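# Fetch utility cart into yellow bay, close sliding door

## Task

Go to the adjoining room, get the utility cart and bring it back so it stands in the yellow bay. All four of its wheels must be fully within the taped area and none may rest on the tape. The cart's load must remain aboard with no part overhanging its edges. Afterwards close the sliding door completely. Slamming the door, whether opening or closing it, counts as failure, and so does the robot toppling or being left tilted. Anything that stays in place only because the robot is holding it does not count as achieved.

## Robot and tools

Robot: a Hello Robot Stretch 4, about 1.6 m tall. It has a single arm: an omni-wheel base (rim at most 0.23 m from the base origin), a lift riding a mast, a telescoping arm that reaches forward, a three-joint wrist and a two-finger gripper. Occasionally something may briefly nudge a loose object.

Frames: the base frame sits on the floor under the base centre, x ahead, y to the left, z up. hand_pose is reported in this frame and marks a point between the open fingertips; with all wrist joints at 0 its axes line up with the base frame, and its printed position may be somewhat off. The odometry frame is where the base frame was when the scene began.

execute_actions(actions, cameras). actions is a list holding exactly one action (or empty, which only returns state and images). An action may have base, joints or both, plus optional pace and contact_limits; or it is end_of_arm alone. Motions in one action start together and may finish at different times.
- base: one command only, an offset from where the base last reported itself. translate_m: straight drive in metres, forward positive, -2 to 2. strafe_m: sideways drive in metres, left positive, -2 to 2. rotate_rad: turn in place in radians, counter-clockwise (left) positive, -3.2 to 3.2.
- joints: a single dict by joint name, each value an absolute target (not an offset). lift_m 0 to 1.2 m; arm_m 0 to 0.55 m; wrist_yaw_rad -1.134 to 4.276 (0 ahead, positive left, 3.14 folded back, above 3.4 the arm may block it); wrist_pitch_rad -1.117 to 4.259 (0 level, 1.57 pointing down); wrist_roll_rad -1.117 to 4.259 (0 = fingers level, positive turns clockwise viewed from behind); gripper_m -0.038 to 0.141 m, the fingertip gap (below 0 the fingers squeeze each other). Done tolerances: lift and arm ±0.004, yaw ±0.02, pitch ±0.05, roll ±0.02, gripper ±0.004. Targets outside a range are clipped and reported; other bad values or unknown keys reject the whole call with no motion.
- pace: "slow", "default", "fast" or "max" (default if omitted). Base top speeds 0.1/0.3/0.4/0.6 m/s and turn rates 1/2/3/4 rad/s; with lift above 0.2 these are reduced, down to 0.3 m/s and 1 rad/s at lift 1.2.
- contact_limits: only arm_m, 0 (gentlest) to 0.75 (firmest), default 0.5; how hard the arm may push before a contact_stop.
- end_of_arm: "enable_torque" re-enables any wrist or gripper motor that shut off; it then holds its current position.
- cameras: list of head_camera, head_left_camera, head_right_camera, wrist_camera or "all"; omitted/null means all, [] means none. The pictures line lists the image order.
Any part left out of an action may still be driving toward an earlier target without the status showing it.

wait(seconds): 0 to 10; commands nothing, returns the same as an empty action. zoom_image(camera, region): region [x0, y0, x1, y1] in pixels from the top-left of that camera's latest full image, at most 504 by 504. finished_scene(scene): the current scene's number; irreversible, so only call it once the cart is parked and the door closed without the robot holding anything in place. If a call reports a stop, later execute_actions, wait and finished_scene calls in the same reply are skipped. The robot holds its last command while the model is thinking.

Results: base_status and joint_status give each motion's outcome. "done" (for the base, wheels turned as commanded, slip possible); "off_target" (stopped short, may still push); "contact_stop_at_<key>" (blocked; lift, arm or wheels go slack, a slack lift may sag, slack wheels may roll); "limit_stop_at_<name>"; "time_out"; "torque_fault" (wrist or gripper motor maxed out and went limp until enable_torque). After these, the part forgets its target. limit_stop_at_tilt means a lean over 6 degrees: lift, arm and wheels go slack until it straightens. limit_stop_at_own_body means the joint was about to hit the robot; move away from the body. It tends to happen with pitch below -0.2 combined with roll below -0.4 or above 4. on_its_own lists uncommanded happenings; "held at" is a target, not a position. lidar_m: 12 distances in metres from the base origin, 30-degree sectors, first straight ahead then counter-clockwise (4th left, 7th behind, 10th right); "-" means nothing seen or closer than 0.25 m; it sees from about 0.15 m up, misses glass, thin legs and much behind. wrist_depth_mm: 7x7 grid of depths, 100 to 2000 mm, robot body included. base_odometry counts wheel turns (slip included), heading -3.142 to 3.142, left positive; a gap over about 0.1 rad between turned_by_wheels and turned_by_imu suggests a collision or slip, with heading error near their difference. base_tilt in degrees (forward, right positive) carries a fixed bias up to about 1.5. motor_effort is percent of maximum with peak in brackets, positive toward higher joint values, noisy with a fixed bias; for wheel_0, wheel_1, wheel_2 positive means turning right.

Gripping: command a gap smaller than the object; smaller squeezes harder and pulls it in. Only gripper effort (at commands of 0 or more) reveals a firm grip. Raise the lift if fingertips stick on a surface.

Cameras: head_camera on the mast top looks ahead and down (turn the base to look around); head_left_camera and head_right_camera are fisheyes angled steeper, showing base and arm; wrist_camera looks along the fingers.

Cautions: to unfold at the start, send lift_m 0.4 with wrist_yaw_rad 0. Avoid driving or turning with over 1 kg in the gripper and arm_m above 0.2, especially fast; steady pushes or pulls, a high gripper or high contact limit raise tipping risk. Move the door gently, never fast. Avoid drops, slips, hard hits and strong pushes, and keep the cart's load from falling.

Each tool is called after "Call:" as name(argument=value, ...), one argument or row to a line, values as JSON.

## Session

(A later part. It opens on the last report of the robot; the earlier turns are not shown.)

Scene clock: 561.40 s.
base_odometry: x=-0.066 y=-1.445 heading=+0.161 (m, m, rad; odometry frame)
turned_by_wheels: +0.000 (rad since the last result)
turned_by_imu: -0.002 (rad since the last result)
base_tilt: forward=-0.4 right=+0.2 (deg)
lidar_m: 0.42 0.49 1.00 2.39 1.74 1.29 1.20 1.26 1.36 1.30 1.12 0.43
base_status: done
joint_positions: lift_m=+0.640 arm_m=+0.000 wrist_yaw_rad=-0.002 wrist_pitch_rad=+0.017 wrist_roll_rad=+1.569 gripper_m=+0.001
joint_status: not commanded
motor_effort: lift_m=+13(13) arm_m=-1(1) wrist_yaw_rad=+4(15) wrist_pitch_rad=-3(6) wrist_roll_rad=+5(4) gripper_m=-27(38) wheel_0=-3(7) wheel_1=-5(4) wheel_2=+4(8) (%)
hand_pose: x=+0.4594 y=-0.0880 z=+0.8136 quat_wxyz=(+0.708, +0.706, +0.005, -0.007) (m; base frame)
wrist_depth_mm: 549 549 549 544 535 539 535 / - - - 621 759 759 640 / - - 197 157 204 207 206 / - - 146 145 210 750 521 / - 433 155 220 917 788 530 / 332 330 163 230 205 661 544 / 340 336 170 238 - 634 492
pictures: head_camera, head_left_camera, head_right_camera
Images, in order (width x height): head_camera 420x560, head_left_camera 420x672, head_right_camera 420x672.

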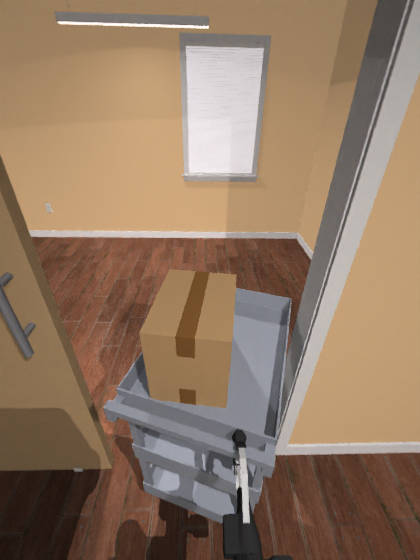

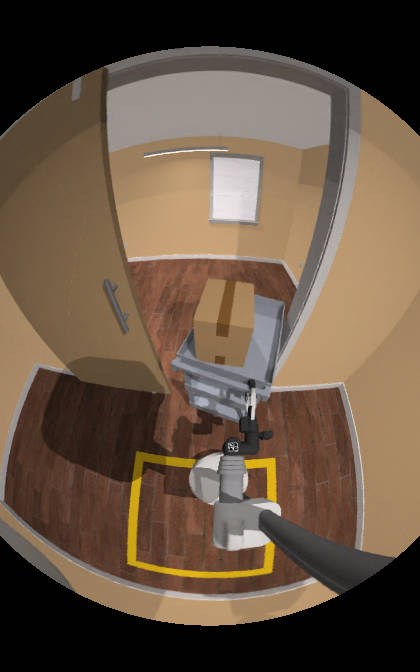

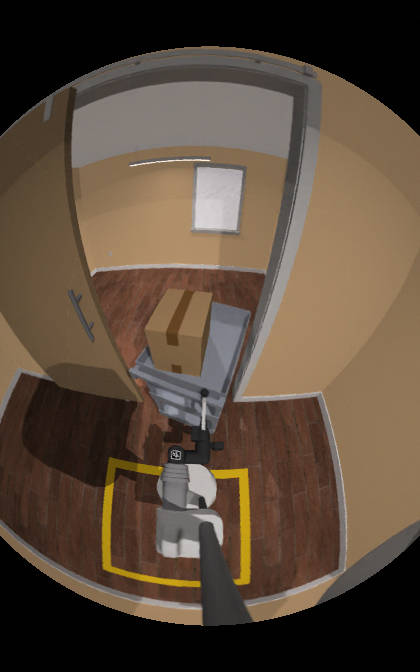

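Call:
execute_actions(
  actions=[
    {"joints":{"gripper_m":0.12}},
  ],
  cameras=[],
)

Call:
execute_actions(
  actions=[
    {"base":{"translate_m":-0.15},"pace":"slow"},
  ],
  cameras=[],
)

Call:
execute_actions(
  actions=[
    {"base":{"strafe_m":0.2}},
  ],
  cameras=[],
)

Call:
execute_actions(
  actions=[
    {"base":{"translate_m":0.1},"pace":"slow"},
  ],
  cameras=["head_camera","wrist_camera"],
)

Scene clock: 573.93 s.
base_odometry: x=-0.066 y=-1.445 heading=+0.161 (m, m, rad; odometry frame)
turned_by_wheels: +0.000 (rad since the last result)
turned_by_imu: -0.002 (rad since the last result)
base_tilt: forward=-0.3 right=+0.2 (deg)
lidar_m: 0.42 0.51 1.03 2.40 1.74 1.27 1.21 1.25 1.36 1.29 1.10 0.44
base_status: not commanded
joint_positions: lift_m=+0.640 arm_m=+0.000 wrist_yaw_rad=+0.000 wrist_pitch_rad=+0.017 wrist_roll_rad=+1.570 gripper_m=+0.120
joint_status: all done
motor_effort: lift_m=+13(13) arm_m=-1(1) wrist_yaw_rad=-1(12) wrist_pitch_rad=-4(14) wrist_roll_rad=+2(4) gripper_m=-1(31) wheel_0=-2(3) wheel_1=-4(5) wheel_2=+1(4) (%)
hand_pose: x=+0.4595 y=-0.0875 z=+0.8137 quat_wxyz=(+0.707, +0.707, +0.006, -0.006) (m; base frame)
wrist_depth_mm: 544 544 549 535 544 539 530 / - - - 661 - 809 654 / - - 268 183 225 226 351 / - - 167 165 232 741 525 / - 445 175 238 931 798 535 / 351 345 182 251 248 211 530 / 359 353 196 141 - 683 535
pictures: none
No camera images: the call's "cameras" was empty. Leave "cameras" out to get every camera's image.

Scene clock: 576.70 s.
base_odometry: x=-0.214 y=-1.469 heading=+0.161 (m, m, rad; odometry frame)
turned_by_wheels: +0.000 (rad since the last result)
turned_by_imu: -0.001 (rad since the last result)
base_tilt: forward=-0.4 right=+0.2 (deg)
lidar_m: 0.54 0.67 1.20 2.40 1.53 1.12 1.05 1.10 1.38 1.26 1.32 0.55
base_status: done
joint_positions: lift_m=+0.640 arm_m=+0.000 wrist_yaw_rad=+0.000 wrist_pitch_rad=+0.018 wrist_roll_rad=+1.570 gripper_m=+0.120
joint_status: not commanded
motor_effort: lift_m=+13(13) arm_m=-1(1) wrist_yaw_rad=-2(1) wrist_pitch_rad=-5(7) wrist_roll_rad=+1(1) gripper_m=-2(0) wheel_0=-1(4) wheel_1=-4(6) wheel_2=+1(6) (%)
hand_pose: x=+0.4595 y=-0.0875 z=+0.8135 quat_wxyz=(+0.707, +0.707, +0.006, -0.006) (m; base frame)
wrist_depth_mm: 715 723 707 707 699 707 707 / 798 788 798 788 788 798 798 / - - - 445 - 691 530 / - - - 320 1025 691 500 / - 668 521 394 - 788 554 / - 500 217 418 - 212 549 / - 517 508 140 - 683 449
pictures: none
No camera images: the call's "cameras" was empty. Leave "cameras" out to get every camera's image.

Scene clock: 578.63 s.
base_odometry: x=-0.246 y=-1.272 heading=+0.161 (m, m, rad; odometry frame)
turned_by_wheels: +0.000 (rad since the last result)
turned_by_imu: -0.001 (rad since the last result)
base_tilt: forward=-0.4 right=+0.2 (deg)
lidar_m: 0.58 0.83 1.16 2.19 1.56 1.12 1.03 1.11 1.51 1.50 1.31 0.60
base_status: done
joint_positions: lift_m=+0.640 arm_m=+0.000 wrist_yaw_rad=+0.000 wrist_pitch_rad=+0.018 wrist_roll_rad=+1.570 gripper_m=+0.120
joint_status: not commanded
motor_effort: lift_m=+13(13) arm_m=-1(1) wrist_yaw_rad=-2(1) wrist_pitch_rad=-6(4) wrist_roll_rad=+1(2) gripper_m=-5(2) wheel_0=+0(8) wheel_1=+1(10) wheel_2=+0(1) (%)
hand_pose: x=+0.4595 y=-0.0874 z=+0.8135 quat_wxyz=(+0.707, +0.707, +0.006, -0.006) (m; base frame)
wrist_depth_mm: - - - 384 - 798 554 / - - - 402 - 798 549 / - 504 508 418 - 788 488 / - 517 508 439 - 778 439 / - 521 517 462 - 715 466 / - - 218 480 512 211 480 / - - - 140 - 1661 1205
pictures: none
No camera images: the call's "cameras" was empty. Leave "cameras" out to get every camera's image.

Scene clock: 580.90 s.
base_odometry: x=-0.148 y=-1.256 heading=+0.161 (m, m, rad; odometry frame)
turned_by_wheels: +0.000 (rad since the last result)
turned_by_imu: -0.001 (rad since the last result)
base_tilt: forward=-0.4 right=+0.3 (deg)
lidar_m: 0.52 0.75 1.06 2.20 1.70 1.23 1.13 1.21 1.57 1.48 1.20 0.51
base_status: done
joint_positions: lift_m=+0.640 arm_m=+0.000 wrist_yaw_rad=+0.000 wrist_pitch_rad=+0.018 wrist_roll_rad=+1.570 gripper_m=+0.120
joint_status: not commanded
motor_effort: lift_m=+13(13) arm_m=-1(1) wrist_yaw_rad=-2(2) wrist_pitch_rad=-5(8) wrist_roll_rad=+0(2) gripper_m=+2(1) wheel_0=+2(5) wheel_1=+3(7) wheel_2=-3(7) (%)
hand_pose: x=+0.4595 y=-0.0874 z=+0.8135 quat_wxyz=(+0.707, +0.707, +0.006, -0.006) (m; base frame)
wrist_depth_mm: - - - 298 - 809 535 / - 402 399 310 - 788 539 / - 404 399 325 - 788 539 / - 413 413 342 - 788 535 / - 418 415 357 - 691 539 / - - 220 377 - 212 512 / - - - 140 413 413 410
pictures: head_camera, wrist_camera
Images, in order (width x height): head_camera 420x560, wrist_camera 616x392.

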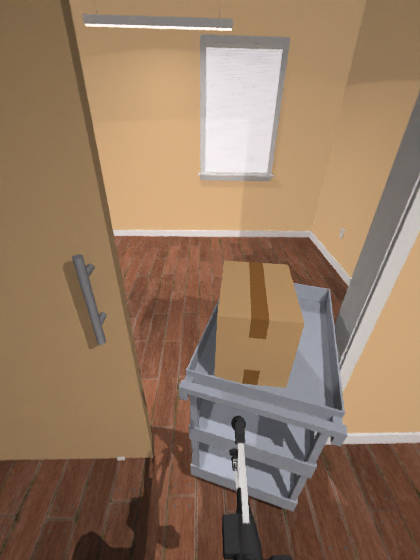

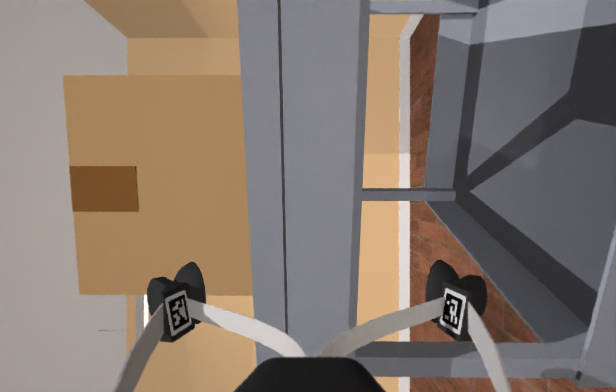

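Call:
execute_actions(
  actions=[
    {"base":{"translate_m":0.16},"pace":"slow"},
  ],
  cameras=[],
)

Call:
execute_actions(
  actions=[
    {"joints":{"gripper_m":0.0}},
  ],
  cameras=["wrist_camera"],
)

Call:
execute_actions(
  actions=[
    {"base":{"translate_m":-0.25},"pace":"slow"},
  ],
  cameras=["head_camera","head_left_camera"],
)

Scene clock: 591.37 s.
base_odometry: x=+0.010 y=-1.230 heading=+0.161 (m, m, rad; odometry frame)
turned_by_wheels: +0.000 (rad since the last result)
turned_by_imu: -0.002 (rad since the last result)
base_tilt: forward=-0.4 right=+0.2 (deg)
lidar_m: 0.40 0.59 0.83 2.19 1.89 1.39 1.30 1.40 1.58 1.50 0.44 0.39
base_status: done
joint_positions: lift_m=+0.640 arm_m=+0.000 wrist_yaw_rad=+0.000 wrist_pitch_rad=+0.009 wrist_roll_rad=+1.570 gripper_m=+0.120
joint_status: not commanded
motor_effort: lift_m=+13(13) arm_m=-1(1) wrist_yaw_rad=-2(2) wrist_pitch_rad=+21(21) wrist_roll_rad=+1(1) gripper_m=-2(1) wheel_0=+3(5) wheel_1=+4(9) wheel_2=-5(7) (%)
hand_pose: x=+0.4596 y=-0.0875 z=+0.8160 quat_wxyz=(+0.708, +0.707, +0.003, -0.003) (m; base frame)
wrist_depth_mm: 258 255 121 175 176 732 549 / 260 259 126 182 182 759 549 / 266 264 131 190 190 778 544 / 271 268 137 198 200 809 549 / 276 271 144 208 211 1921 530 / 279 206 151 218 215 212 484 / - - 160 149 - 1808 1336
pictures: none
No camera images: the call's "cameras" was empty. Leave "cameras" out to get every camera's image.

Scene clock: 593.43 s.
base_odometry: x=+0.010 y=-1.230 heading=+0.161 (m, m, rad; odometry frame)
turned_by_wheels: +0.000 (rad since the last result)
turned_by_imu: -0.001 (rad since the last result)
base_tilt: forward=-0.4 right=+0.1 (deg)
lidar_m: 0.40 0.61 0.84 2.22 1.87 1.38 1.31 1.38 1.58 1.50 0.42 0.38
base_status: not commanded
joint_positions: lift_m=+0.640 arm_m=+0.000 wrist_yaw_rad=+0.001 wrist_pitch_rad=+0.016 wrist_roll_rad=+1.571 gripper_m=+0.001
joint_status: all done
motor_effort: lift_m=+13(13) arm_m=-1(1) wrist_yaw_rad=-5(12) wrist_pitch_rad=+0(34) wrist_roll_rad=-2(2) gripper_m=-34(35) wheel_0=+1(3) wheel_1=+2(3) wheel_2=+0(4) (%)
hand_pose: x=+0.4596 y=-0.0871 z=+0.8139 quat_wxyz=(+0.707, +0.707, +0.006, -0.005) (m; base frame)
wrist_depth_mm: 241 239 109 163 164 723 539 / 245 244 113 170 170 759 539 / 249 247 118 176 177 768 535 / 253 252 123 183 187 750 539 / 255 255 128 192 196 1808 521 / 260 176 134 202 199 176 477 / 263 - 139 208 211 1808 1118
pictures: wrist_camera
Images, in order (width x height): wrist_camera 616x392.

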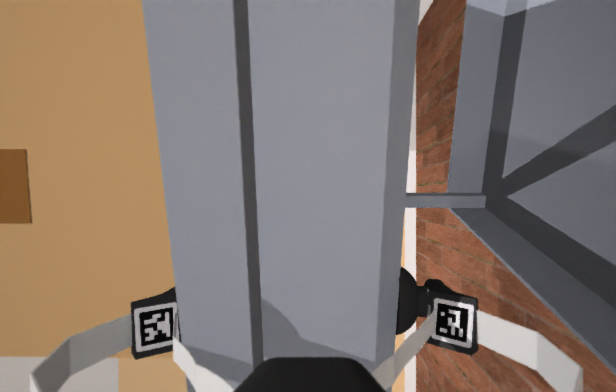

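Scene clock: 597.23 s.
base_odometry: x=-0.237 y=-1.270 heading=+0.161 (m, m, rad; odometry frame)
turned_by_wheels: -0.001 (rad since the last result)
turned_by_imu: -0.002 (rad since the last result)
base_tilt: forward=-0.4 right=+0.1 (deg)
lidar_m: 0.39 0.80 1.18 2.20 1.56 1.13 1.06 1.12 1.53 1.50 0.43 0.36
base_status: done
joint_positions: lift_m=+0.640 arm_m=+0.000 wrist_yaw_rad=-0.003 wrist_pitch_rad=+0.016 wrist_roll_rad=+1.571 gripper_m=+0.001
joint_status: not commanded
motor_effort: lift_m=+13(13) arm_m=-1(1) wrist_yaw_rad=+7(18) wrist_pitch_rad=-3(2) wrist_roll_rad=-2(3) gripper_m=-32(32) wheel_0=-5(9) wheel_1=-3(8) wheel_2=+1(8) (%)
hand_pose: x=+0.4593 y=-0.0883 z=+0.8139 quat_wxyz=(+0.707, +0.707, +0.005, -0.007) (m; base frame)
wrist_depth_mm: 243 240 110 165 166 715 539 / 245 245 115 172 171 750 539 / 249 249 119 177 179 759 539 / 254 252 123 185 188 759 544 / 257 256 129 193 196 1756 539 / 260 176 135 202 199 176 480 / 265 - 139 208 208 1756 1138
pictures: head_camera, head_left_camera
Images, in order (width x height): head_camera 420x560, head_left_camera 420x672.

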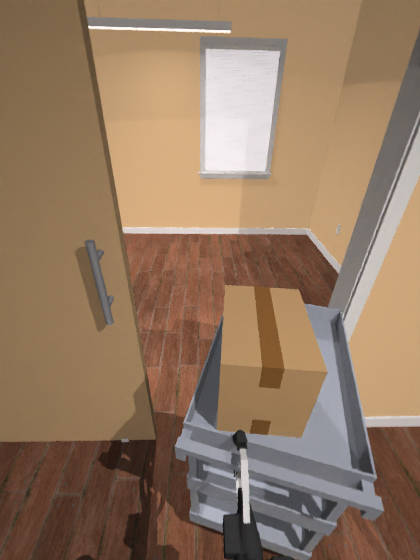

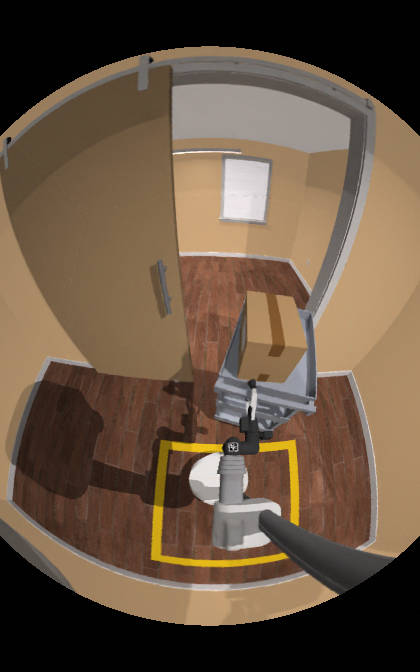

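Call:
execute_actions(
  actions=[
    {"base":{"translate_m":-0.35},"pace":"slow"},
  ],
  cameras=[],
)

Call:
execute_actions(
  actions=[
    {"base":{"strafe_m":0.2},"pace":"slow"},
  ],
  cameras=["head_camera","head_left_camera","head_right_camera"],
)

Scene clock: 614.37 s.
base_odometry: x=-0.582 y=-1.326 heading=+0.160 (m, m, rad; odometry frame)
turned_by_wheels: -0.001 (rad since the last result)
turned_by_imu: -0.003 (rad since the last result)
base_tilt: forward=-0.3 right=+0.3 (deg)
lidar_m: 0.37 1.19 1.68 2.16 1.07 0.77 0.73 0.77 1.05 1.50 0.44 0.40
base_status: done
joint_positions: lift_m=+0.640 arm_m=+0.000 wrist_yaw_rad=-0.003 wrist_pitch_rad=+0.017 wrist_roll_rad=+1.571 gripper_m=+0.001
joint_status: not commanded
motor_effort: lift_m=+13(13) arm_m=-1(1) wrist_yaw_rad=+9(9) wrist_pitch_rad=-3(3) wrist_roll_rad=-3(4) gripper_m=-32(31) wheel_0=-6(8) wheel_1=-3(7) wheel_2=+1(8) (%)
hand_pose: x=+0.4592 y=-0.0884 z=+0.8138 quat_wxyz=(+0.707, +0.707, +0.005, -0.007) (m; base frame)
wrist_depth_mm: 256 254 120 175 176 732 539 / 257 257 124 180 182 759 539 / 259 256 128 186 188 798 539 / 259 258 131 192 195 798 539 / 260 259 135 199 200 741 539 / 262 259 140 205 202 175 488 / 260 260 144 209 210 976 418
pictures: none
No camera images: the call's "cameras" was empty. Leave "cameras" out to get every camera's image.

Scene clock: 617.50 s.
base_odometry: x=-0.614 y=-1.129 heading=+0.160 (m, m, rad; odometry frame)
turned_by_wheels: +0.000 (rad since the last result)
turned_by_imu: -0.004 (rad since the last result)
base_tilt: forward=-0.4 right=+0.2 (deg)
lidar_m: 0.42 1.22 1.79 1.99 1.04 0.77 0.73 0.77 1.04 1.70 0.39 0.34
base_status: done
joint_positions: lift_m=+0.640 arm_m=+0.000 wrist_yaw_rad=-0.010 wrist_pitch_rad=+0.015 wrist_roll_rad=+1.568 gripper_m=+0.001
joint_status: not commanded
on_its_own: wrist_yaw_rad is at rest, and its effort (+26) is outside its rest range (-13 to +13)
motor_effort: lift_m=+13(13) arm_m=-1(1) wrist_yaw_rad=+26(36) wrist_pitch_rad=+2(2) wrist_roll_rad=+7(7) gripper_m=-30(34) wheel_0=-5(12) wheel_1=+3(7) wheel_2=-4(4) (%)
hand_pose: x=+0.4587 y=-0.0903 z=+0.8141 quat_wxyz=(+0.708, +0.706, +0.002, -0.009) (m; base frame)
wrist_depth_mm: 222 221 147 148 148 707 544 / 232 229 103 159 159 750 539 / 244 238 110 172 173 759 539 / 256 256 119 186 188 1863 530 / 270 268 128 202 208 1983 477 / 991 277 143 223 214 175 960 / 991 991 152 237 241 290 290
pictures: head_camera, head_left_camera, head_right_camera
Images, in order (width x height): head_camera 420x560, head_left_camera 420x672, head_right_camera 420x672.

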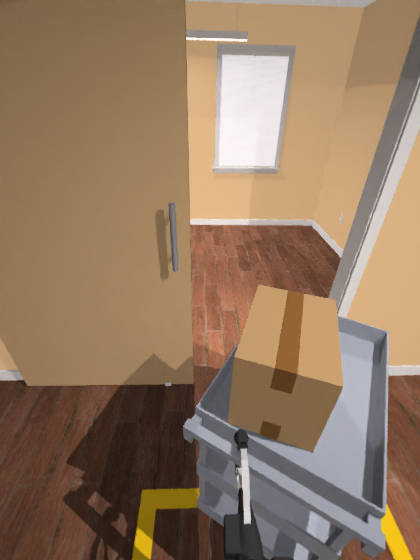

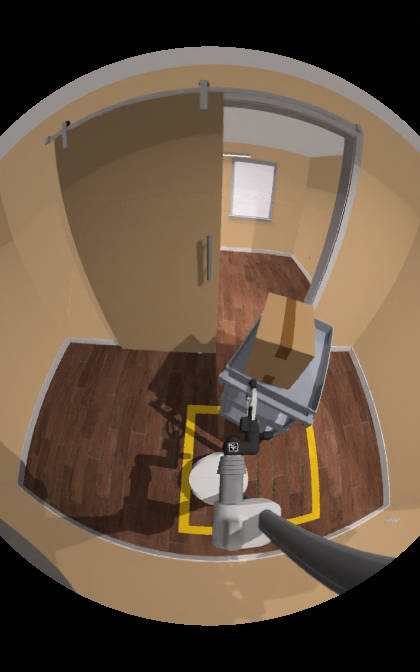

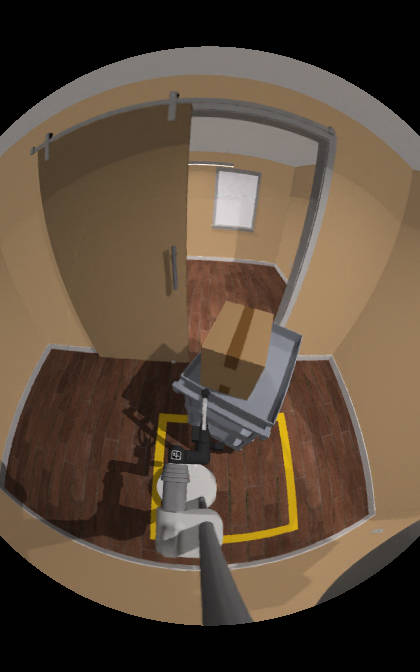

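Call:
execute_actions(
  actions=[
    {"base":{"translate_m":-0.42},"pace":"slow"},
  ],
  cameras=["head_camera","head_left_camera","head_right_camera"],
)

Scene clock: 634.27 s.
base_odometry: x=-1.028 y=-1.196 heading=+0.161 (m, m, rad; odometry frame)
turned_by_wheels: +0.001 (rad since the last result)
turned_by_imu: +0.002 (rad since the last result)
base_tilt: forward=-0.3 right=+0.3 (deg)
lidar_m: 0.41 1.65 2.07 1.34 0.44 0.33 0.30 0.33 0.50 1.28 0.46 0.40
base_status: done
joint_positions: lift_m=+0.640 arm_m=+0.000 wrist_yaw_rad=+0.011 wrist_pitch_rad=+0.017 wrist_roll_rad=+1.575 gripper_m=+0.001
joint_status: not commanded
on_its_own: wrist_yaw_rad is at rest, and its effort (-33) is outside its rest range (-13 to +13); wrist_roll_rad is at rest, and its effort (-15) is outside its rest range (-13 to +13)
motor_effort: lift_m=+13(13) arm_m=-1(1) wrist_yaw_rad=-33(36) wrist_pitch_rad=-6(4) wrist_roll_rad=-15(14) gripper_m=-29(34) wheel_0=+3(8) wheel_1=-1(7) wheel_2=+7(11) (%)
hand_pose: x=+0.4605 y=-0.0843 z=+0.8136 quat_wxyz=(+0.706, +0.709, +0.010, -0.002) (m; base frame)
wrist_depth_mm: 267 265 132 187 190 741 539 / 270 270 137 195 197 768 530 / 274 273 143 201 205 798 535 / 278 276 150 210 831 750 539 / 279 281 156 220 1366 1430 521 / 283 282 163 229 205 1397 480 / 1397 1464 169 236 238 1397 1205
pictures: head_camera, head_left_camera, head_right_camera
Images, in order (width x height): head_camera 420x560, head_left_camera 420x672, head_right_camera 420x672.

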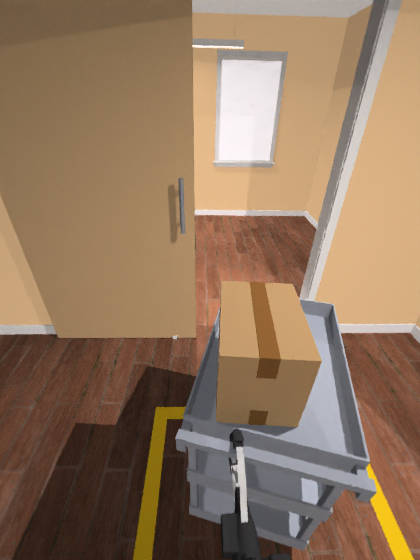

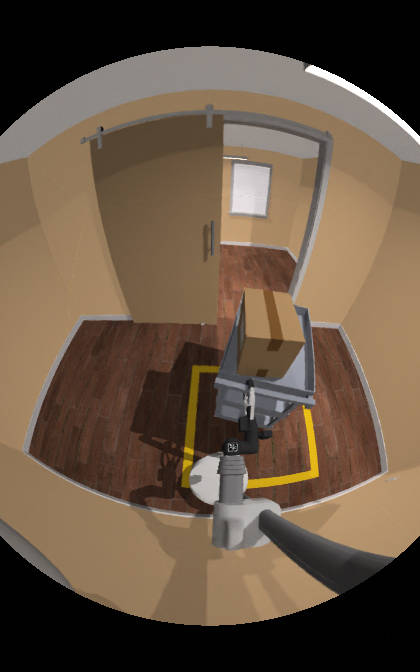

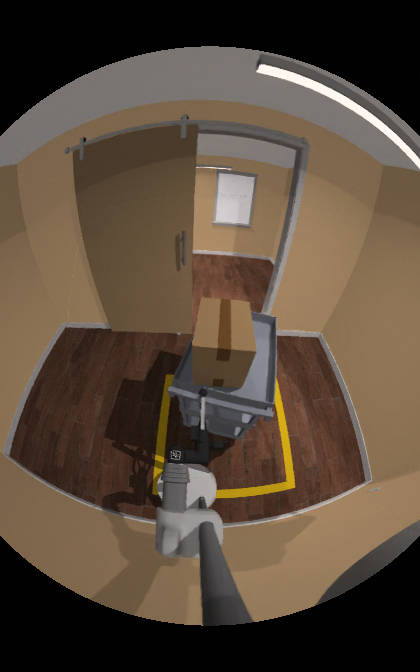

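Call:
execute_actions(
  actions=[
    {"joints":{"gripper_m":0.13}},
  ],
  cameras=[],
)

Call:
execute_actions(
  actions=[
    {"base":{"strafe_m":0.45},"pace":"slow"},
  ],
  cameras=[],
)

Call:
execute_actions(
  actions=[
    {"joints":{"wrist_yaw_rad":1.57}},
  ],
  cameras=[],
)

Call:
execute_actions(
  actions=[
    {"base":{"rotate_rad":-1.57}},
  ],
)

Scene clock: 665.00 s.
base_odometry: x=-1.028 y=-1.196 heading=+0.160 (m, m, rad; odometry frame)
turned_by_wheels: +0.000 (rad since the last result)
turned_by_imu: -0.002 (rad since the last result)
base_tilt: forward=-0.4 right=+0.2 (deg)
lidar_m: 0.42 1.67 2.07 1.34 0.48 0.32 0.28 0.31 0.49 1.26 0.48 0.40
base_status: not commanded
joint_positions: lift_m=+0.640 arm_m=+0.000 wrist_yaw_rad=+0.000 wrist_pitch_rad=+0.017 wrist_roll_rad=+1.570 gripper_m=+0.130
joint_status: all done
motor_effort: lift_m=+13(13) arm_m=-1(1) wrist_yaw_rad=-2(34) wrist_pitch_rad=-4(13) wrist_roll_rad=+0(15) gripper_m=+0(30) wheel_0=+4(5) wheel_1=+0(1) wheel_2=+2(7) (%)
hand_pose: x=+0.4595 y=-0.0874 z=+0.8137 quat_wxyz=(+0.707, +0.707, +0.006, -0.006) (m; base frame)
wrist_depth_mm: 1464 1499 149 203 1464 759 530 / 289 286 155 211 - 788 535 / 293 291 160 220 - 788 530 / 296 297 167 229 842 788 535 / 300 300 175 236 1366 699 535 / 304 300 181 245 248 211 477 / 1397 1397 193 143 1366 1397 1281
pictures: none
No camera images: the call's "cameras" was empty. Leave "cameras" out to get every camera's image.

Scene clock: 670.67 s.
base_odometry: x=-1.100 y=-0.752 heading=+0.160 (m, m, rad; odometry frame)
turned_by_wheels: +0.000 (rad since the last result)
turned_by_imu: -0.003 (rad since the last result)
base_tilt: forward=-0.4 right=+0.3 (deg)
lidar_m: 1.57 1.64 1.59 1.33 0.48 0.33 0.31 0.33 0.45 1.28 0.61 0.58
base_status: done
joint_positions: lift_m=+0.640 arm_m=+0.000 wrist_yaw_rad=+0.000 wrist_pitch_rad=+0.018 wrist_roll_rad=+1.570 gripper_m=+0.130
joint_status: not commanded
motor_effort: lift_m=+13(13) arm_m=-1(1) wrist_yaw_rad=-2(2) wrist_pitch_rad=-5(6) wrist_roll_rad=+1(0) gripper_m=+2(1) wheel_0=-1(6) wheel_1=+4(10) wheel_2=+0(2) (%)
hand_pose: x=+0.4595 y=-0.0874 z=+0.8135 quat_wxyz=(+0.707, +0.707, +0.006, -0.006) (m; base frame)
wrist_depth_mm: - - - - - 1756 1229 / - - - - - 1921 1281 / 1430 1430 1430 1397 1397 1397 1281 / 1430 1464 1397 1430 1430 1397 1255 / 1397 1464 1397 1430 1464 1308 1281 / 1397 1397 216 1430 1366 211 1308 / 1430 1430 1430 143 1430 1430 1281
pictures: none
No camera images: the call's "cameras" was empty. Leave "cameras" out to get every camera's image.

Scene clock: 672.13 s.
base_odometry: x=-1.100 y=-0.752 heading=+0.160 (m, m, rad; odometry frame)
turned_by_wheels: +0.000 (rad since the last result)
turned_by_imu: +0.000 (rad since the last result)
base_tilt: forward=-0.4 right=+0.3 (deg)
lidar_m: 1.56 1.66 1.60 1.38 0.46 0.33 0.30 0.33 0.47 1.30 0.62 0.59
base_status: not commanded
joint_positions: lift_m=+0.640 arm_m=+0.000 wrist_yaw_rad=+1.570 wrist_pitch_rad=+0.018 wrist_roll_rad=+1.570 gripper_m=+0.130
joint_status: all done
motor_effort: lift_m=+13(13) arm_m=-1(1) wrist_yaw_rad=-1(4) wrist_pitch_rad=-7(8) wrist_roll_rad=+0(0) gripper_m=-1(0) wheel_0=-1(1) wheel_1=+4(4) wheel_2=+0(0) (%)
hand_pose: x=+0.2588 y=+0.2884 z=+0.8134 quat_wxyz=(+0.505, +0.496, +0.504, +0.496) (m; base frame)
wrist_depth_mm: 1576 1576 1576 1537 1618 1537 1281 / 1576 1618 1618 1618 1537 1576 1308 / 1618 1537 1576 1618 1499 1576 1255 / 1576 1499 1576 1576 1499 1537 1281 / 1576 1537 1576 1537 1618 1537 1281 / 1537 1618 215 1576 1537 211 1281 / 1537 1537 1576 143 1499 1499 1281
pictures: none
No camera images: the call's "cameras" was empty. Leave "cameras" out to get every camera's image.

Scene clock: 674.20 s.
base_odometry: x=-1.100 y=-0.751 heading=-1.409 (m, m, rad; odometry frame)
turned_by_wheels: -1.570 (rad since the last result)
turned_by_imu: -1.580 (rad since the last result)
base_tilt: forward=-0.4 right=+0.3 (deg)
lidar_m: 1.27 0.62 0.59 1.53 1.65 1.63 1.33 0.49 0.34 0.29 0.34 0.44
base_status: done
joint_positions: lift_m=+0.640 arm_m=+0.000 wrist_yaw_rad=+1.570 wrist_pitch_rad=+0.018 wrist_roll_rad=+1.570 gripper_m=+0.130
joint_status: not commanded
motor_effort: lift_m=+13(13) arm_m=-1(1) wrist_yaw_rad=-2(2) wrist_pitch_rad=-7(5) wrist_roll_rad=+0(1) gripper_m=+0(2) wheel_0=+3(6) wheel_1=+2(7) wheel_2=+1(8) (%)
hand_pose: x=+0.2588 y=+0.2884 z=+0.8134 quat_wxyz=(+0.505, +0.496, +0.504, +0.496) (m; base frame)
wrist_depth_mm: - 480 469 421 - 798 488 / - - 634 445 1042 741 442 / - - - - - 1756 1255 / 1618 1537 1618 1576 1537 1576 1308 / 1576 1537 1576 1618 1618 1618 1281 / 1576 1661 215 1618 1576 211 1308 / 1661 1576 1618 143 1576 1576 1308
pictures: head_camera, head_left_camera, head_right_camera, wrist_camera
Images, in order (width x height): head_camera 420x560, head_left_camera 420x672, head_right_camera 420x672, wrist_camera 616x392.

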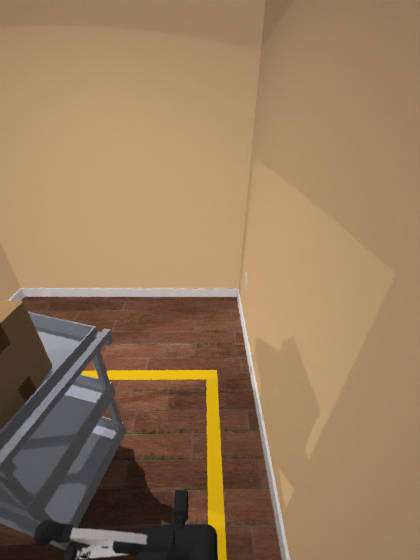

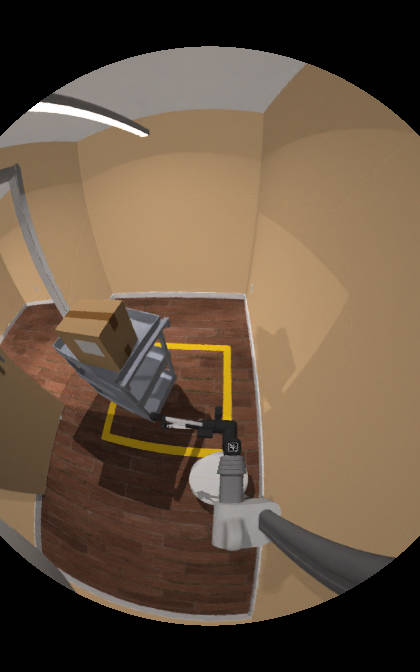

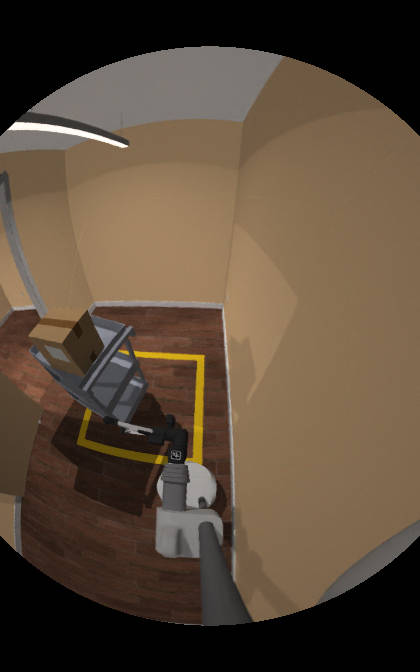

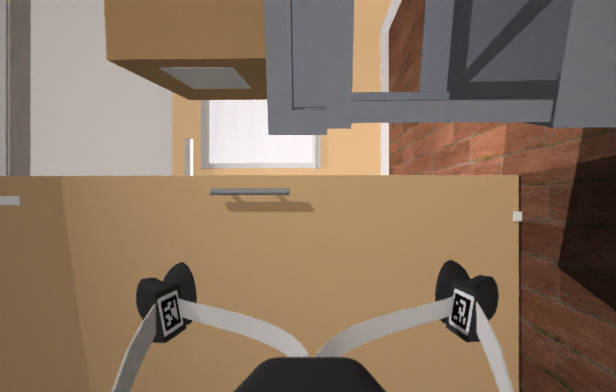

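Call:
execute_actions(
  actions=[
    {"base":{"translate_m":-0.15},"joints":{"lift_m":1.1}},
  ],
  cameras=[],
)

Call:
execute_actions(
  actions=[
    {"base":{"strafe_m":0.52},"joints":{"wrist_yaw_rad":0,"wrist_roll_rad":0,"wrist_pitch_rad":1.57,"gripper_m":0.1}},
  ],
  cameras=[],
)

Call:
execute_actions(
  actions=[
    {"joints":{"arm_m":0.4}},
  ],
)

Scene clock: 694.97 s.
base_odometry: x=-1.124 y=-0.603 heading=-1.409 (m, m, rad; odometry frame)
turned_by_wheels: +0.000 (rad since the last result)
turned_by_imu: -0.001 (rad since the last result)
base_tilt: forward=-0.5 right=+0.2 (deg)
lidar_m: 1.31 0.69 0.80 1.57 1.66 1.46 1.35 0.48 0.31 0.30 0.32 0.44
base_status: done
joint_positions: lift_m=+1.100 arm_m=+0.000 wrist_yaw_rad=+1.570 wrist_pitch_rad=+0.018 wrist_roll_rad=+1.570 gripper_m=+0.130
joint_status: all done
motor_effort: lift_m=+22(21) arm_m=-1(1) wrist_yaw_rad=-2(1) wrist_pitch_rad=-6(4) wrist_roll_rad=+1(1) gripper_m=+0(0) wheel_0=-1(5) wheel_1=-1(4) wheel_2=+0(10) (%)
hand_pose: x=+0.2588 y=+0.2884 z=+1.2727 quat_wxyz=(+0.505, +0.495, +0.504, +0.496) (m; base frame)
wrist_depth_mm: 1661 - - - - 917 732 / 1661 - - - - - 1983 / 1756 1618 1576 1618 1576 1576 1576 / 1708 1576 1618 1576 1537 1576 1618 / 1708 1576 1537 1576 1618 1537 1576 / 1661 1618 216 1618 1661 210 1576 / 1708 1576 1618 143 1537 1576 1576
pictures: none
No camera images: the call's "cameras" was empty. Leave "cameras" out to get every camera's image.

Scene clock: 698.03 s.
base_odometry: x=-0.611 y=-0.520 heading=-1.409 (m, m, rad; odometry frame)
turned_by_wheels: +0.000 (rad since the last result)
turned_by_imu: -0.003 (rad since the last result)
base_tilt: forward=-0.5 right=+0.2 (deg)
lidar_m: 0.51 0.59 1.11 1.04 1.12 1.49 1.39 1.22 0.89 0.82 0.85 1.22
base_status: done
joint_positions: lift_m=+1.100 arm_m=+0.000 wrist_yaw_rad=+0.000 wrist_pitch_rad=+1.570 wrist_roll_rad=+0.000 gripper_m=+0.100
joint_status: all done
motor_effort: lift_m=+21(22) arm_m=-1(1) wrist_yaw_rad=-3(11) wrist_pitch_rad=-1(4) wrist_roll_rad=-1(8) gripper_m=+0(2) wheel_0=+0(9) wheel_1=+1(12) wheel_2=+0(1) (%)
hand_pose: x=+0.1714 y=-0.0874 z=+0.9895 quat_wxyz=(+0.707, +0.000, +0.707, +0.000) (m; base frame)
wrist_depth_mm: 1281 1118 1078 1229 1229 1229 1205 / 1255 1281 1281 1229 1229 1205 1205 / 1281 1281 1255 1255 1255 1229 1160 / 1229 1255 1255 1255 1205 1182 1229 / 1281 1205 1042 1008 1205 1229 1182 / 1255 1229 198 1008 213 1229 1205 / 1255 1229 1229 145 1229 1229 1182
pictures: none
No camera images: the call's "cameras" was empty. Leave "cameras" out to get every camera's image.

Scene clock: 700.33 s.
base_odometry: x=-0.611 y=-0.520 heading=-1.409 (m, m, rad; odometry frame)
turned_by_wheels: +0.000 (rad since the last result)
turned_by_imu: -0.001 (rad since the last result)
base_tilt: forward=-0.4 right=+0.2 (deg)
lidar_m: 0.52 0.60 1.10 1.08 1.14 1.48 1.40 1.23 0.88 0.82 0.87 1.18
base_status: not commanded
joint_positions: lift_m=+1.100 arm_m=+0.399 wrist_yaw_rad=+0.000 wrist_pitch_rad=+1.570 wrist_roll_rad=+0.000 gripper_m=+0.100
joint_status: all done
motor_effort: lift_m=+21(21) arm_m=+6(7) wrist_yaw_rad=-2(3) wrist_pitch_rad=+4(0) wrist_roll_rad=-1(1) gripper_m=-2(2) wheel_0=+1(0) wheel_1=+1(1) wheel_2=+0(0) (%)
hand_pose: x=+0.5701 y=-0.0874 z=+0.9895 quat_wxyz=(+0.707, +0.000, +0.707, +0.000) (m; base frame)
wrist_depth_mm: 144 211 375 421 1229 1281 1182 / 147 215 389 407 1229 1229 1182 / 150 220 364 676 1255 1229 1182 / 415 424 427 759 1229 1205 1182 / 1255 424 404 1205 1229 1182 1182 / 1255 1229 198 1229 213 1205 1182 / 1281 1281 1229 145 1205 1205 1182
pictures: head_camera, head_left_camera, head_right_camera, wrist_camera
Images, in order (width x height): head_camera 420x560, head_left_camera 420x672, head_right_camera 420x672, wrist_camera 616x392.

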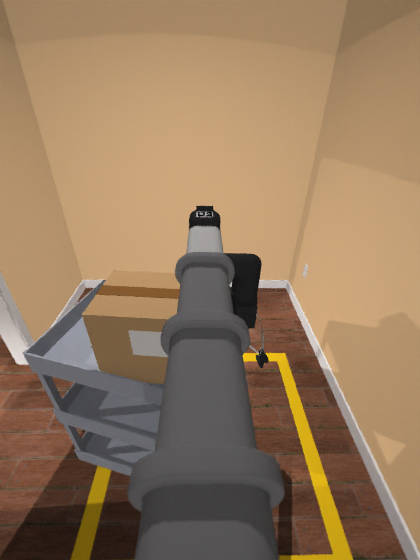

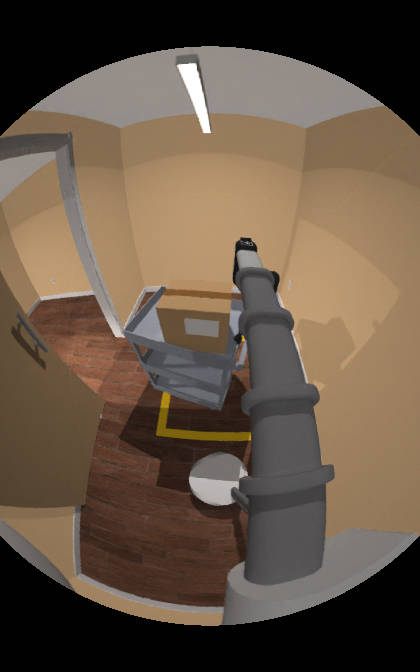

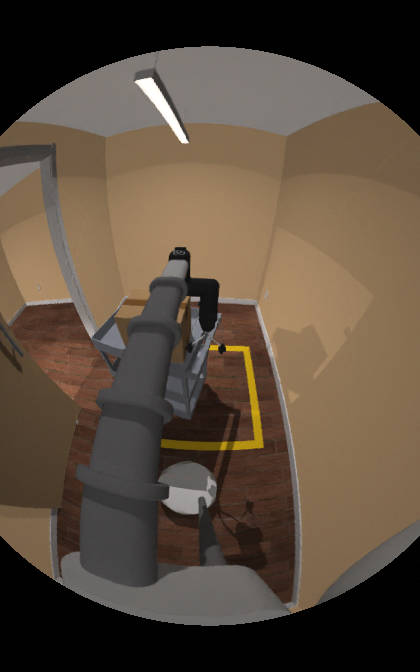

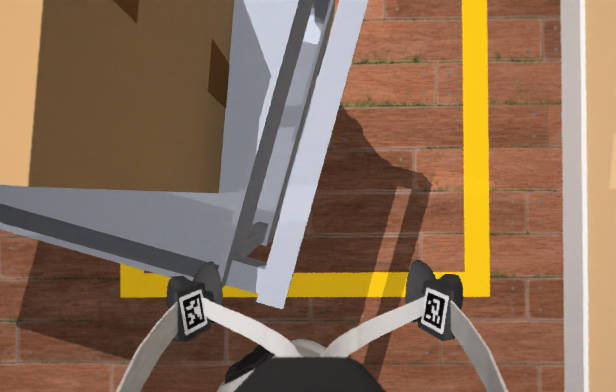

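Call:
execute_actions(
  actions=[
    {"joints":{"lift_m":0.9},"pace":"slow"},
  ],
  cameras=["wrist_camera"],
)

Call:
execute_actions(
  actions=[
    {"joints":{"gripper_m":0.0}},
  ],
  cameras=["wrist_camera"],
)

Call:
execute_actions(
  actions=[
    {"base":{"strafe_m":-0.2},"pace":"slow"},
  ],
  cameras=["wrist_camera","head_right_camera","head_left_camera"],
)

Scene clock: 717.57 s.
base_odometry: x=-0.611 y=-0.520 heading=-1.409 (m, m, rad; odometry frame)
turned_by_wheels: +0.000 (rad since the last result)
turned_by_imu: -0.010 (rad since the last result)
base_tilt: forward=-0.5 right=+0.2 (deg)
lidar_m: 0.53 0.61 1.11 1.06 1.08 1.50 1.42 1.22 0.89 0.83 0.85 1.18
base_status: not commanded
joint_positions: lift_m=+0.972 arm_m=+0.399 wrist_yaw_rad=+0.000 wrist_pitch_rad=+1.573 wrist_roll_rad=-0.001 gripper_m=+0.100
joint_status: lift_m contact_stop (moved -0.128 of -0.200)
on_its_own: lift_m is slack since a contact_stop (your +0.900 is given up)
motor_effort: lift_m=+14(21) arm_m=+6(6) wrist_yaw_rad=-2(1) wrist_pitch_rad=-8(26) wrist_roll_rad=+2(7) gripper_m=-9(14) wheel_0=+2(2) wheel_1=+1(2) wheel_2=+0(5) (%)
hand_pose: x=+0.5693 y=-0.0874 z=+0.8615 quat_wxyz=(+0.706, +0.000, +0.708, +0.000) (m; base frame)
wrist_depth_mm: 157 228 300 227 1138 1078 1118 / 160 232 297 226 1138 1078 1098 / 162 237 300 229 1118 1078 1078 / 300 298 273 1078 1098 1078 1098 / 303 298 257 1098 1118 1098 1098 / 255 237 226 1078 213 1078 1098 / 1118 1118 1118 147 1098 1078 1078
pictures: wrist_camera
Images, in order (width x height): wrist_camera 616x392.

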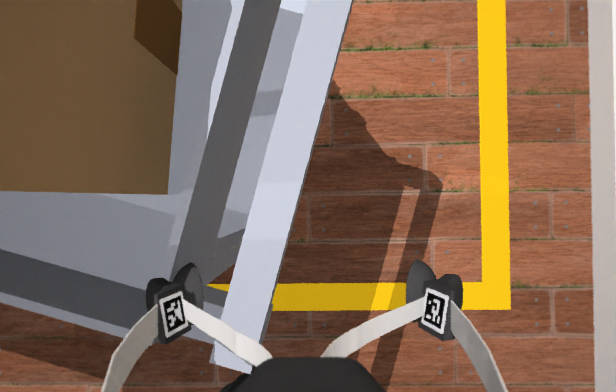

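not run: a stop came earlier in this reply.

not run: a stop came earlier in this reply.

Call:
execute_actions(
  actions=[
    {"joints":{"lift_m":1.0}},
  ],
  cameras=[],
)

Call:
execute_actions(
  actions=[
    {"joints":{"arm_m":0.46}},
  ],
  cameras=[],
)

Call:
execute_actions(
  actions=[
    {"joints":{"lift_m":0.945},"pace":"slow"},
  ],
  cameras=["wrist_camera"],
)

Call:
execute_actions(
  actions=[
    {"joints":{"gripper_m":0.0}},
  ],
  cameras=["wrist_camera"],
)

Call:
execute_actions(
  actions=[
    {"base":{"strafe_m":-0.2},"pace":"slow"},
  ],
  cameras=["wrist_camera","head_right_camera","head_left_camera"],
)

Scene clock: 728.27 s.
base_odometry: x=-0.611 y=-0.520 heading=-1.409 (m, m, rad; odometry frame)
turned_by_wheels: +0.000 (rad since the last result)
turned_by_imu: -0.001 (rad since the last result)
base_tilt: forward=-0.4 right=+0.2 (deg)
lidar_m: 0.52 0.58 1.09 1.06 1.09 1.50 1.40 1.23 0.88 0.83 0.87 1.19
base_status: not commanded
joint_positions: lift_m=+1.000 arm_m=+0.399 wrist_yaw_rad=+0.000 wrist_pitch_rad=+1.570 wrist_roll_rad=+0.000 gripper_m=+0.100
joint_status: all done
motor_effort: lift_m=+22(19) arm_m=+6(6) wrist_yaw_rad=-2(3) wrist_pitch_rad=-1(1) wrist_roll_rad=+0(0) gripper_m=-1(3) wheel_0=+1(2) wheel_1=+1(1) wheel_2=+0(0) (%)
hand_pose: x=+0.5700 y=-0.0874 z=+0.8894 quat_wxyz=(+0.707, +0.000, +0.707, +0.000) (m; base frame)
wrist_depth_mm: 160 232 324 270 1138 1118 1098 / 163 238 320 265 1118 1098 1118 / 165 244 322 647 1138 1118 1118 / 324 324 322 1118 1118 1118 1118 / 324 324 267 1098 1118 1118 1098 / 1160 271 197 1138 213 1138 1118 / 1138 1118 1098 145 1118 1098 1118
pictures: none
No camera images: the call's "cameras" was empty. Leave "cameras" out to get every camera's image.

Scene clock: 729.33 s.
base_odometry: x=-0.611 y=-0.520 heading=-1.409 (m, m, rad; odometry frame)
turned_by_wheels: +0.000 (rad since the last result)
turned_by_imu: +0.000 (rad since the last result)
base_tilt: forward=-0.4 right=+0.2 (deg)
lidar_m: 0.52 0.60 1.13 1.07 1.13 1.48 1.42 1.20 0.86 0.82 0.85 1.18
base_status: not commanded
joint_positions: lift_m=+1.000 arm_m=+0.459 wrist_yaw_rad=+0.000 wrist_pitch_rad=+1.570 wrist_roll_rad=+0.000 gripper_m=+0.100
joint_status: all done
motor_effort: lift_m=+22(22) arm_m=+6(7) wrist_yaw_rad=-3(2) wrist_pitch_rad=-2(1) wrist_roll_rad=+0(1) gripper_m=+0(3) wheel_0=+1(1) wheel_1=+1(1) wheel_2=+0(0) (%)
hand_pose: x=+0.6300 y=-0.0874 z=+0.8894 quat_wxyz=(+0.707, +0.000, +0.707, +0.000) (m; base frame)
wrist_depth_mm: 154 223 324 282 1118 1118 1098 / 156 227 322 300 1138 1118 1098 / 158 234 322 580 1118 1098 1118 / 162 238 322 574 1098 1138 1118 / 164 244 324 1098 1118 1118 1138 / 166 324 197 1118 213 1118 1138 / 271 277 276 145 1118 1118 1138
pictures: none
No camera images: the call's "cameras" was empty. Leave "cameras" out to get every camera's image.

Scene clock: 730.73 s.
base_odometry: x=-0.611 y=-0.520 heading=-1.409 (m, m, rad; odometry frame)
turned_by_wheels: +0.000 (rad since the last result)
turned_by_imu: -0.012 (rad since the last result)
base_tilt: forward=-0.4 right=+0.2 (deg)
lidar_m: 0.50 0.57 1.12 1.08 1.12 1.50 1.41 1.22 0.88 0.80 0.84 1.17
base_status: not commanded
joint_positions: lift_m=+0.973 arm_m=+0.459 wrist_yaw_rad=+0.000 wrist_pitch_rad=+1.572 wrist_roll_rad=-0.001 gripper_m=+0.100
joint_status: lift_m contact_stop (moved -0.026 of -0.055)
on_its_own: lift_m is slack since a contact_stop (your +0.945 is given up)
motor_effort: lift_m=+16(18) arm_m=+6(6) wrist_yaw_rad=-3(3) wrist_pitch_rad=-8(24) wrist_roll_rad=+3(6) gripper_m=-8(9) wheel_0=+5(4) wheel_1=+1(2) wheel_2=+0(6) (%)
hand_pose: x=+0.6294 y=-0.0874 z=+0.8629 quat_wxyz=(+0.707, +0.000, +0.708, +0.000) (m; base frame)
wrist_depth_mm: 174 253 300 227 1078 1118 1098 / 178 258 298 227 1098 1098 1078 / 179 262 300 245 1078 1098 1078 / 181 270 277 1078 1118 1078 1078 / 184 257 251 1078 1098 1098 1078 / 189 300 227 1118 213 1098 1042 / 282 239 228 147 1098 1098 1078
pictures: wrist_camera
Images, in order (width x height): wrist_camera 616x392.

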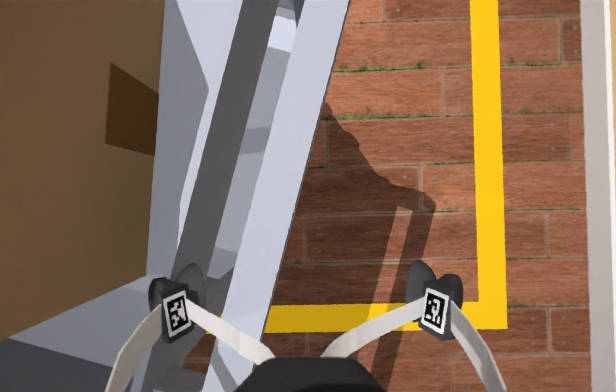

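not run: a stop came earlier in this reply.

not run: a stop came earlier in this reply.

Call:
execute_actions(
  actions=[
    {"joints":{"lift_m":0.99}},
  ],
  cameras=[],
)

Call:
execute_actions(
  actions=[
    {"base":{"strafe_m":-0.025},"joints":{"arm_m":0.49},"pace":"slow"},
  ],
  cameras=["wrist_camera"],
)

Call:
execute_actions(
  actions=[
    {"joints":{"lift_m":0.95},"pace":"slow"},
  ],
  cameras=["wrist_camera"],
)

Scene clock: 739.43 s.
base_odometry: x=-0.611 y=-0.520 heading=-1.409 (m, m, rad; odometry frame)
turned_by_wheels: +0.000 (rad since the last result)
turned_by_imu: -0.001 (rad since the last result)
base_tilt: forward=-0.4 right=+0.2 (deg)
lidar_m: 0.51 0.60 1.13 1.06 1.11 1.50 1.40 1.26 0.87 0.81 0.87 1.16
base_status: not commanded
joint_positions: lift_m=+0.990 arm_m=+0.459 wrist_yaw_rad=+0.000 wrist_pitch_rad=+1.570 wrist_roll_rad=+0.000 gripper_m=+0.100
joint_status: all done
motor_effort: lift_m=+22(26) arm_m=+6(6) wrist_yaw_rad=-2(2) wrist_pitch_rad=+1(3) wrist_roll_rad=+0(1) gripper_m=-3(2) wheel_0=+2(5) wheel_1=+1(1) wheel_2=+0(0) (%)
hand_pose: x=+0.6300 y=-0.0874 z=+0.8794 quat_wxyz=(+0.707, +0.000, +0.707, +0.000) (m; base frame)
wrist_depth_mm: 178 258 309 258 1118 1098 1118 / 180 263 312 640 1118 1098 1118 / 184 267 309 263 1118 1138 1098 / 185 274 297 1138 1118 1098 1078 / 187 265 259 1078 1098 1098 1118 / 200 312 198 1060 213 1078 1098 / 281 274 241 145 1118 1078 1098
pictures: none
No camera images: the call's "cameras" was empty. Leave "cameras" out to get every camera's image.

Scene clock: 740.80 s.
base_odometry: x=-0.636 y=-0.524 heading=-1.409 (m, m, rad; odometry frame)
turned_by_wheels: +0.000 (rad since the last result)
turned_by_imu: +0.000 (rad since the last result)
base_tilt: forward=-0.4 right=+0.2 (deg)
lidar_m: 0.52 0.56 1.17 1.10 1.16 1.49 1.40 1.21 0.83 0.80 0.82 1.13
base_status: done
joint_positions: lift_m=+0.990 arm_m=+0.489 wrist_yaw_rad=+0.000 wrist_pitch_rad=+1.571 wrist_roll_rad=+0.000 gripper_m=+0.100
joint_status: all done
motor_effort: lift_m=+22(22) arm_m=+6(8) wrist_yaw_rad=-3(2) wrist_pitch_rad=-4(4) wrist_roll_rad=+1(1) gripper_m=-4(3) wheel_0=+2(6) wheel_1=-1(6) wheel_2=+0(0) (%)
hand_pose: x=+0.6598 y=-0.0874 z=+0.8794 quat_wxyz=(+0.707, +0.000, +0.707, +0.000) (m; base frame)
wrist_depth_mm: 208 303 314 249 1138 1098 1098 / 211 309 291 1098 1118 1078 1118 / 213 310 267 1118 1098 1098 1098 / 216 297 267 1118 1118 1098 1118 / 220 283 241 1138 1098 1078 1078 / 223 272 214 1098 214 1138 1118 / 315 315 240 145 1118 1098 1098
pictures: wrist_camera
Images, in order (width x height): wrist_camera 616x392.

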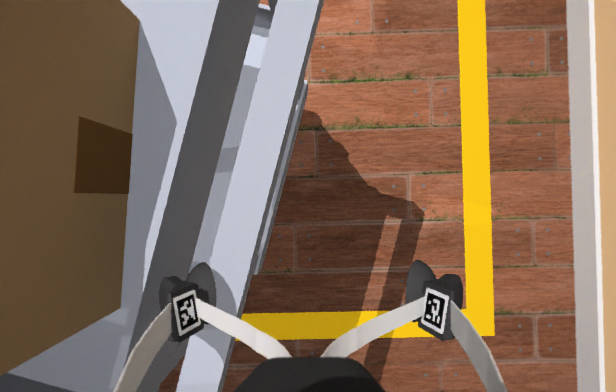

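Scene clock: 741.97 s.
base_odometry: x=-0.636 y=-0.524 heading=-1.409 (m, m, rad; odometry frame)
turned_by_wheels: +0.000 (rad since the last result)
turned_by_imu: +0.000 (rad since the last result)
base_tilt: forward=-0.3 right=+0.2 (deg)
lidar_m: 0.51 0.58 1.14 1.08 1.15 1.51 1.41 1.20 0.86 0.79 0.82 1.14
base_status: not commanded
joint_positions: lift_m=+0.950 arm_m=+0.489 wrist_yaw_rad=+0.000 wrist_pitch_rad=+1.569 wrist_roll_rad=+0.001 gripper_m=+0.100
joint_status: all done
motor_effort: lift_m=+12(21) arm_m=+6(6) wrist_yaw_rad=-2(3) wrist_pitch_rad=-2(6) wrist_roll_rad=-2(3) gripper_m=-2(8) wheel_0=+3(5) wheel_1=+1(1) wheel_2=+2(2) (%)
hand_pose: x=+0.6604 y=-0.0874 z=+0.8402 quat_wxyz=(+0.708, +0.000, +0.707, +0.000) (m; base frame)
wrist_depth_mm: 186 273 258 202 1078 1078 1078 / 188 273 254 200 1060 1078 1042 / 190 273 249 224 1098 1078 1042 / 193 266 247 1060 1060 1078 1060 / 195 254 233 1060 1060 1042 1078 / 197 243 198 1060 213 1060 1042 / 208 254 201 147 1078 1078 1060
pictures: wrist_camera
Images, in order (width x height): wrist_camera 616x392.

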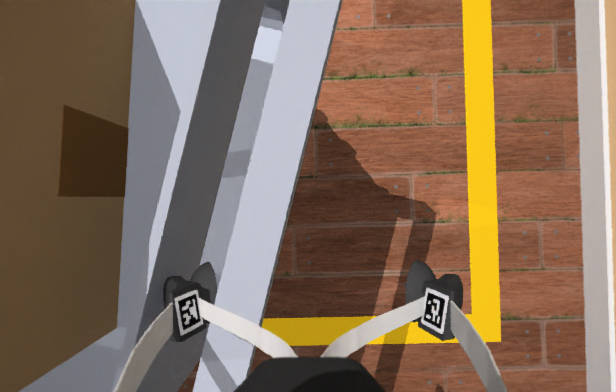

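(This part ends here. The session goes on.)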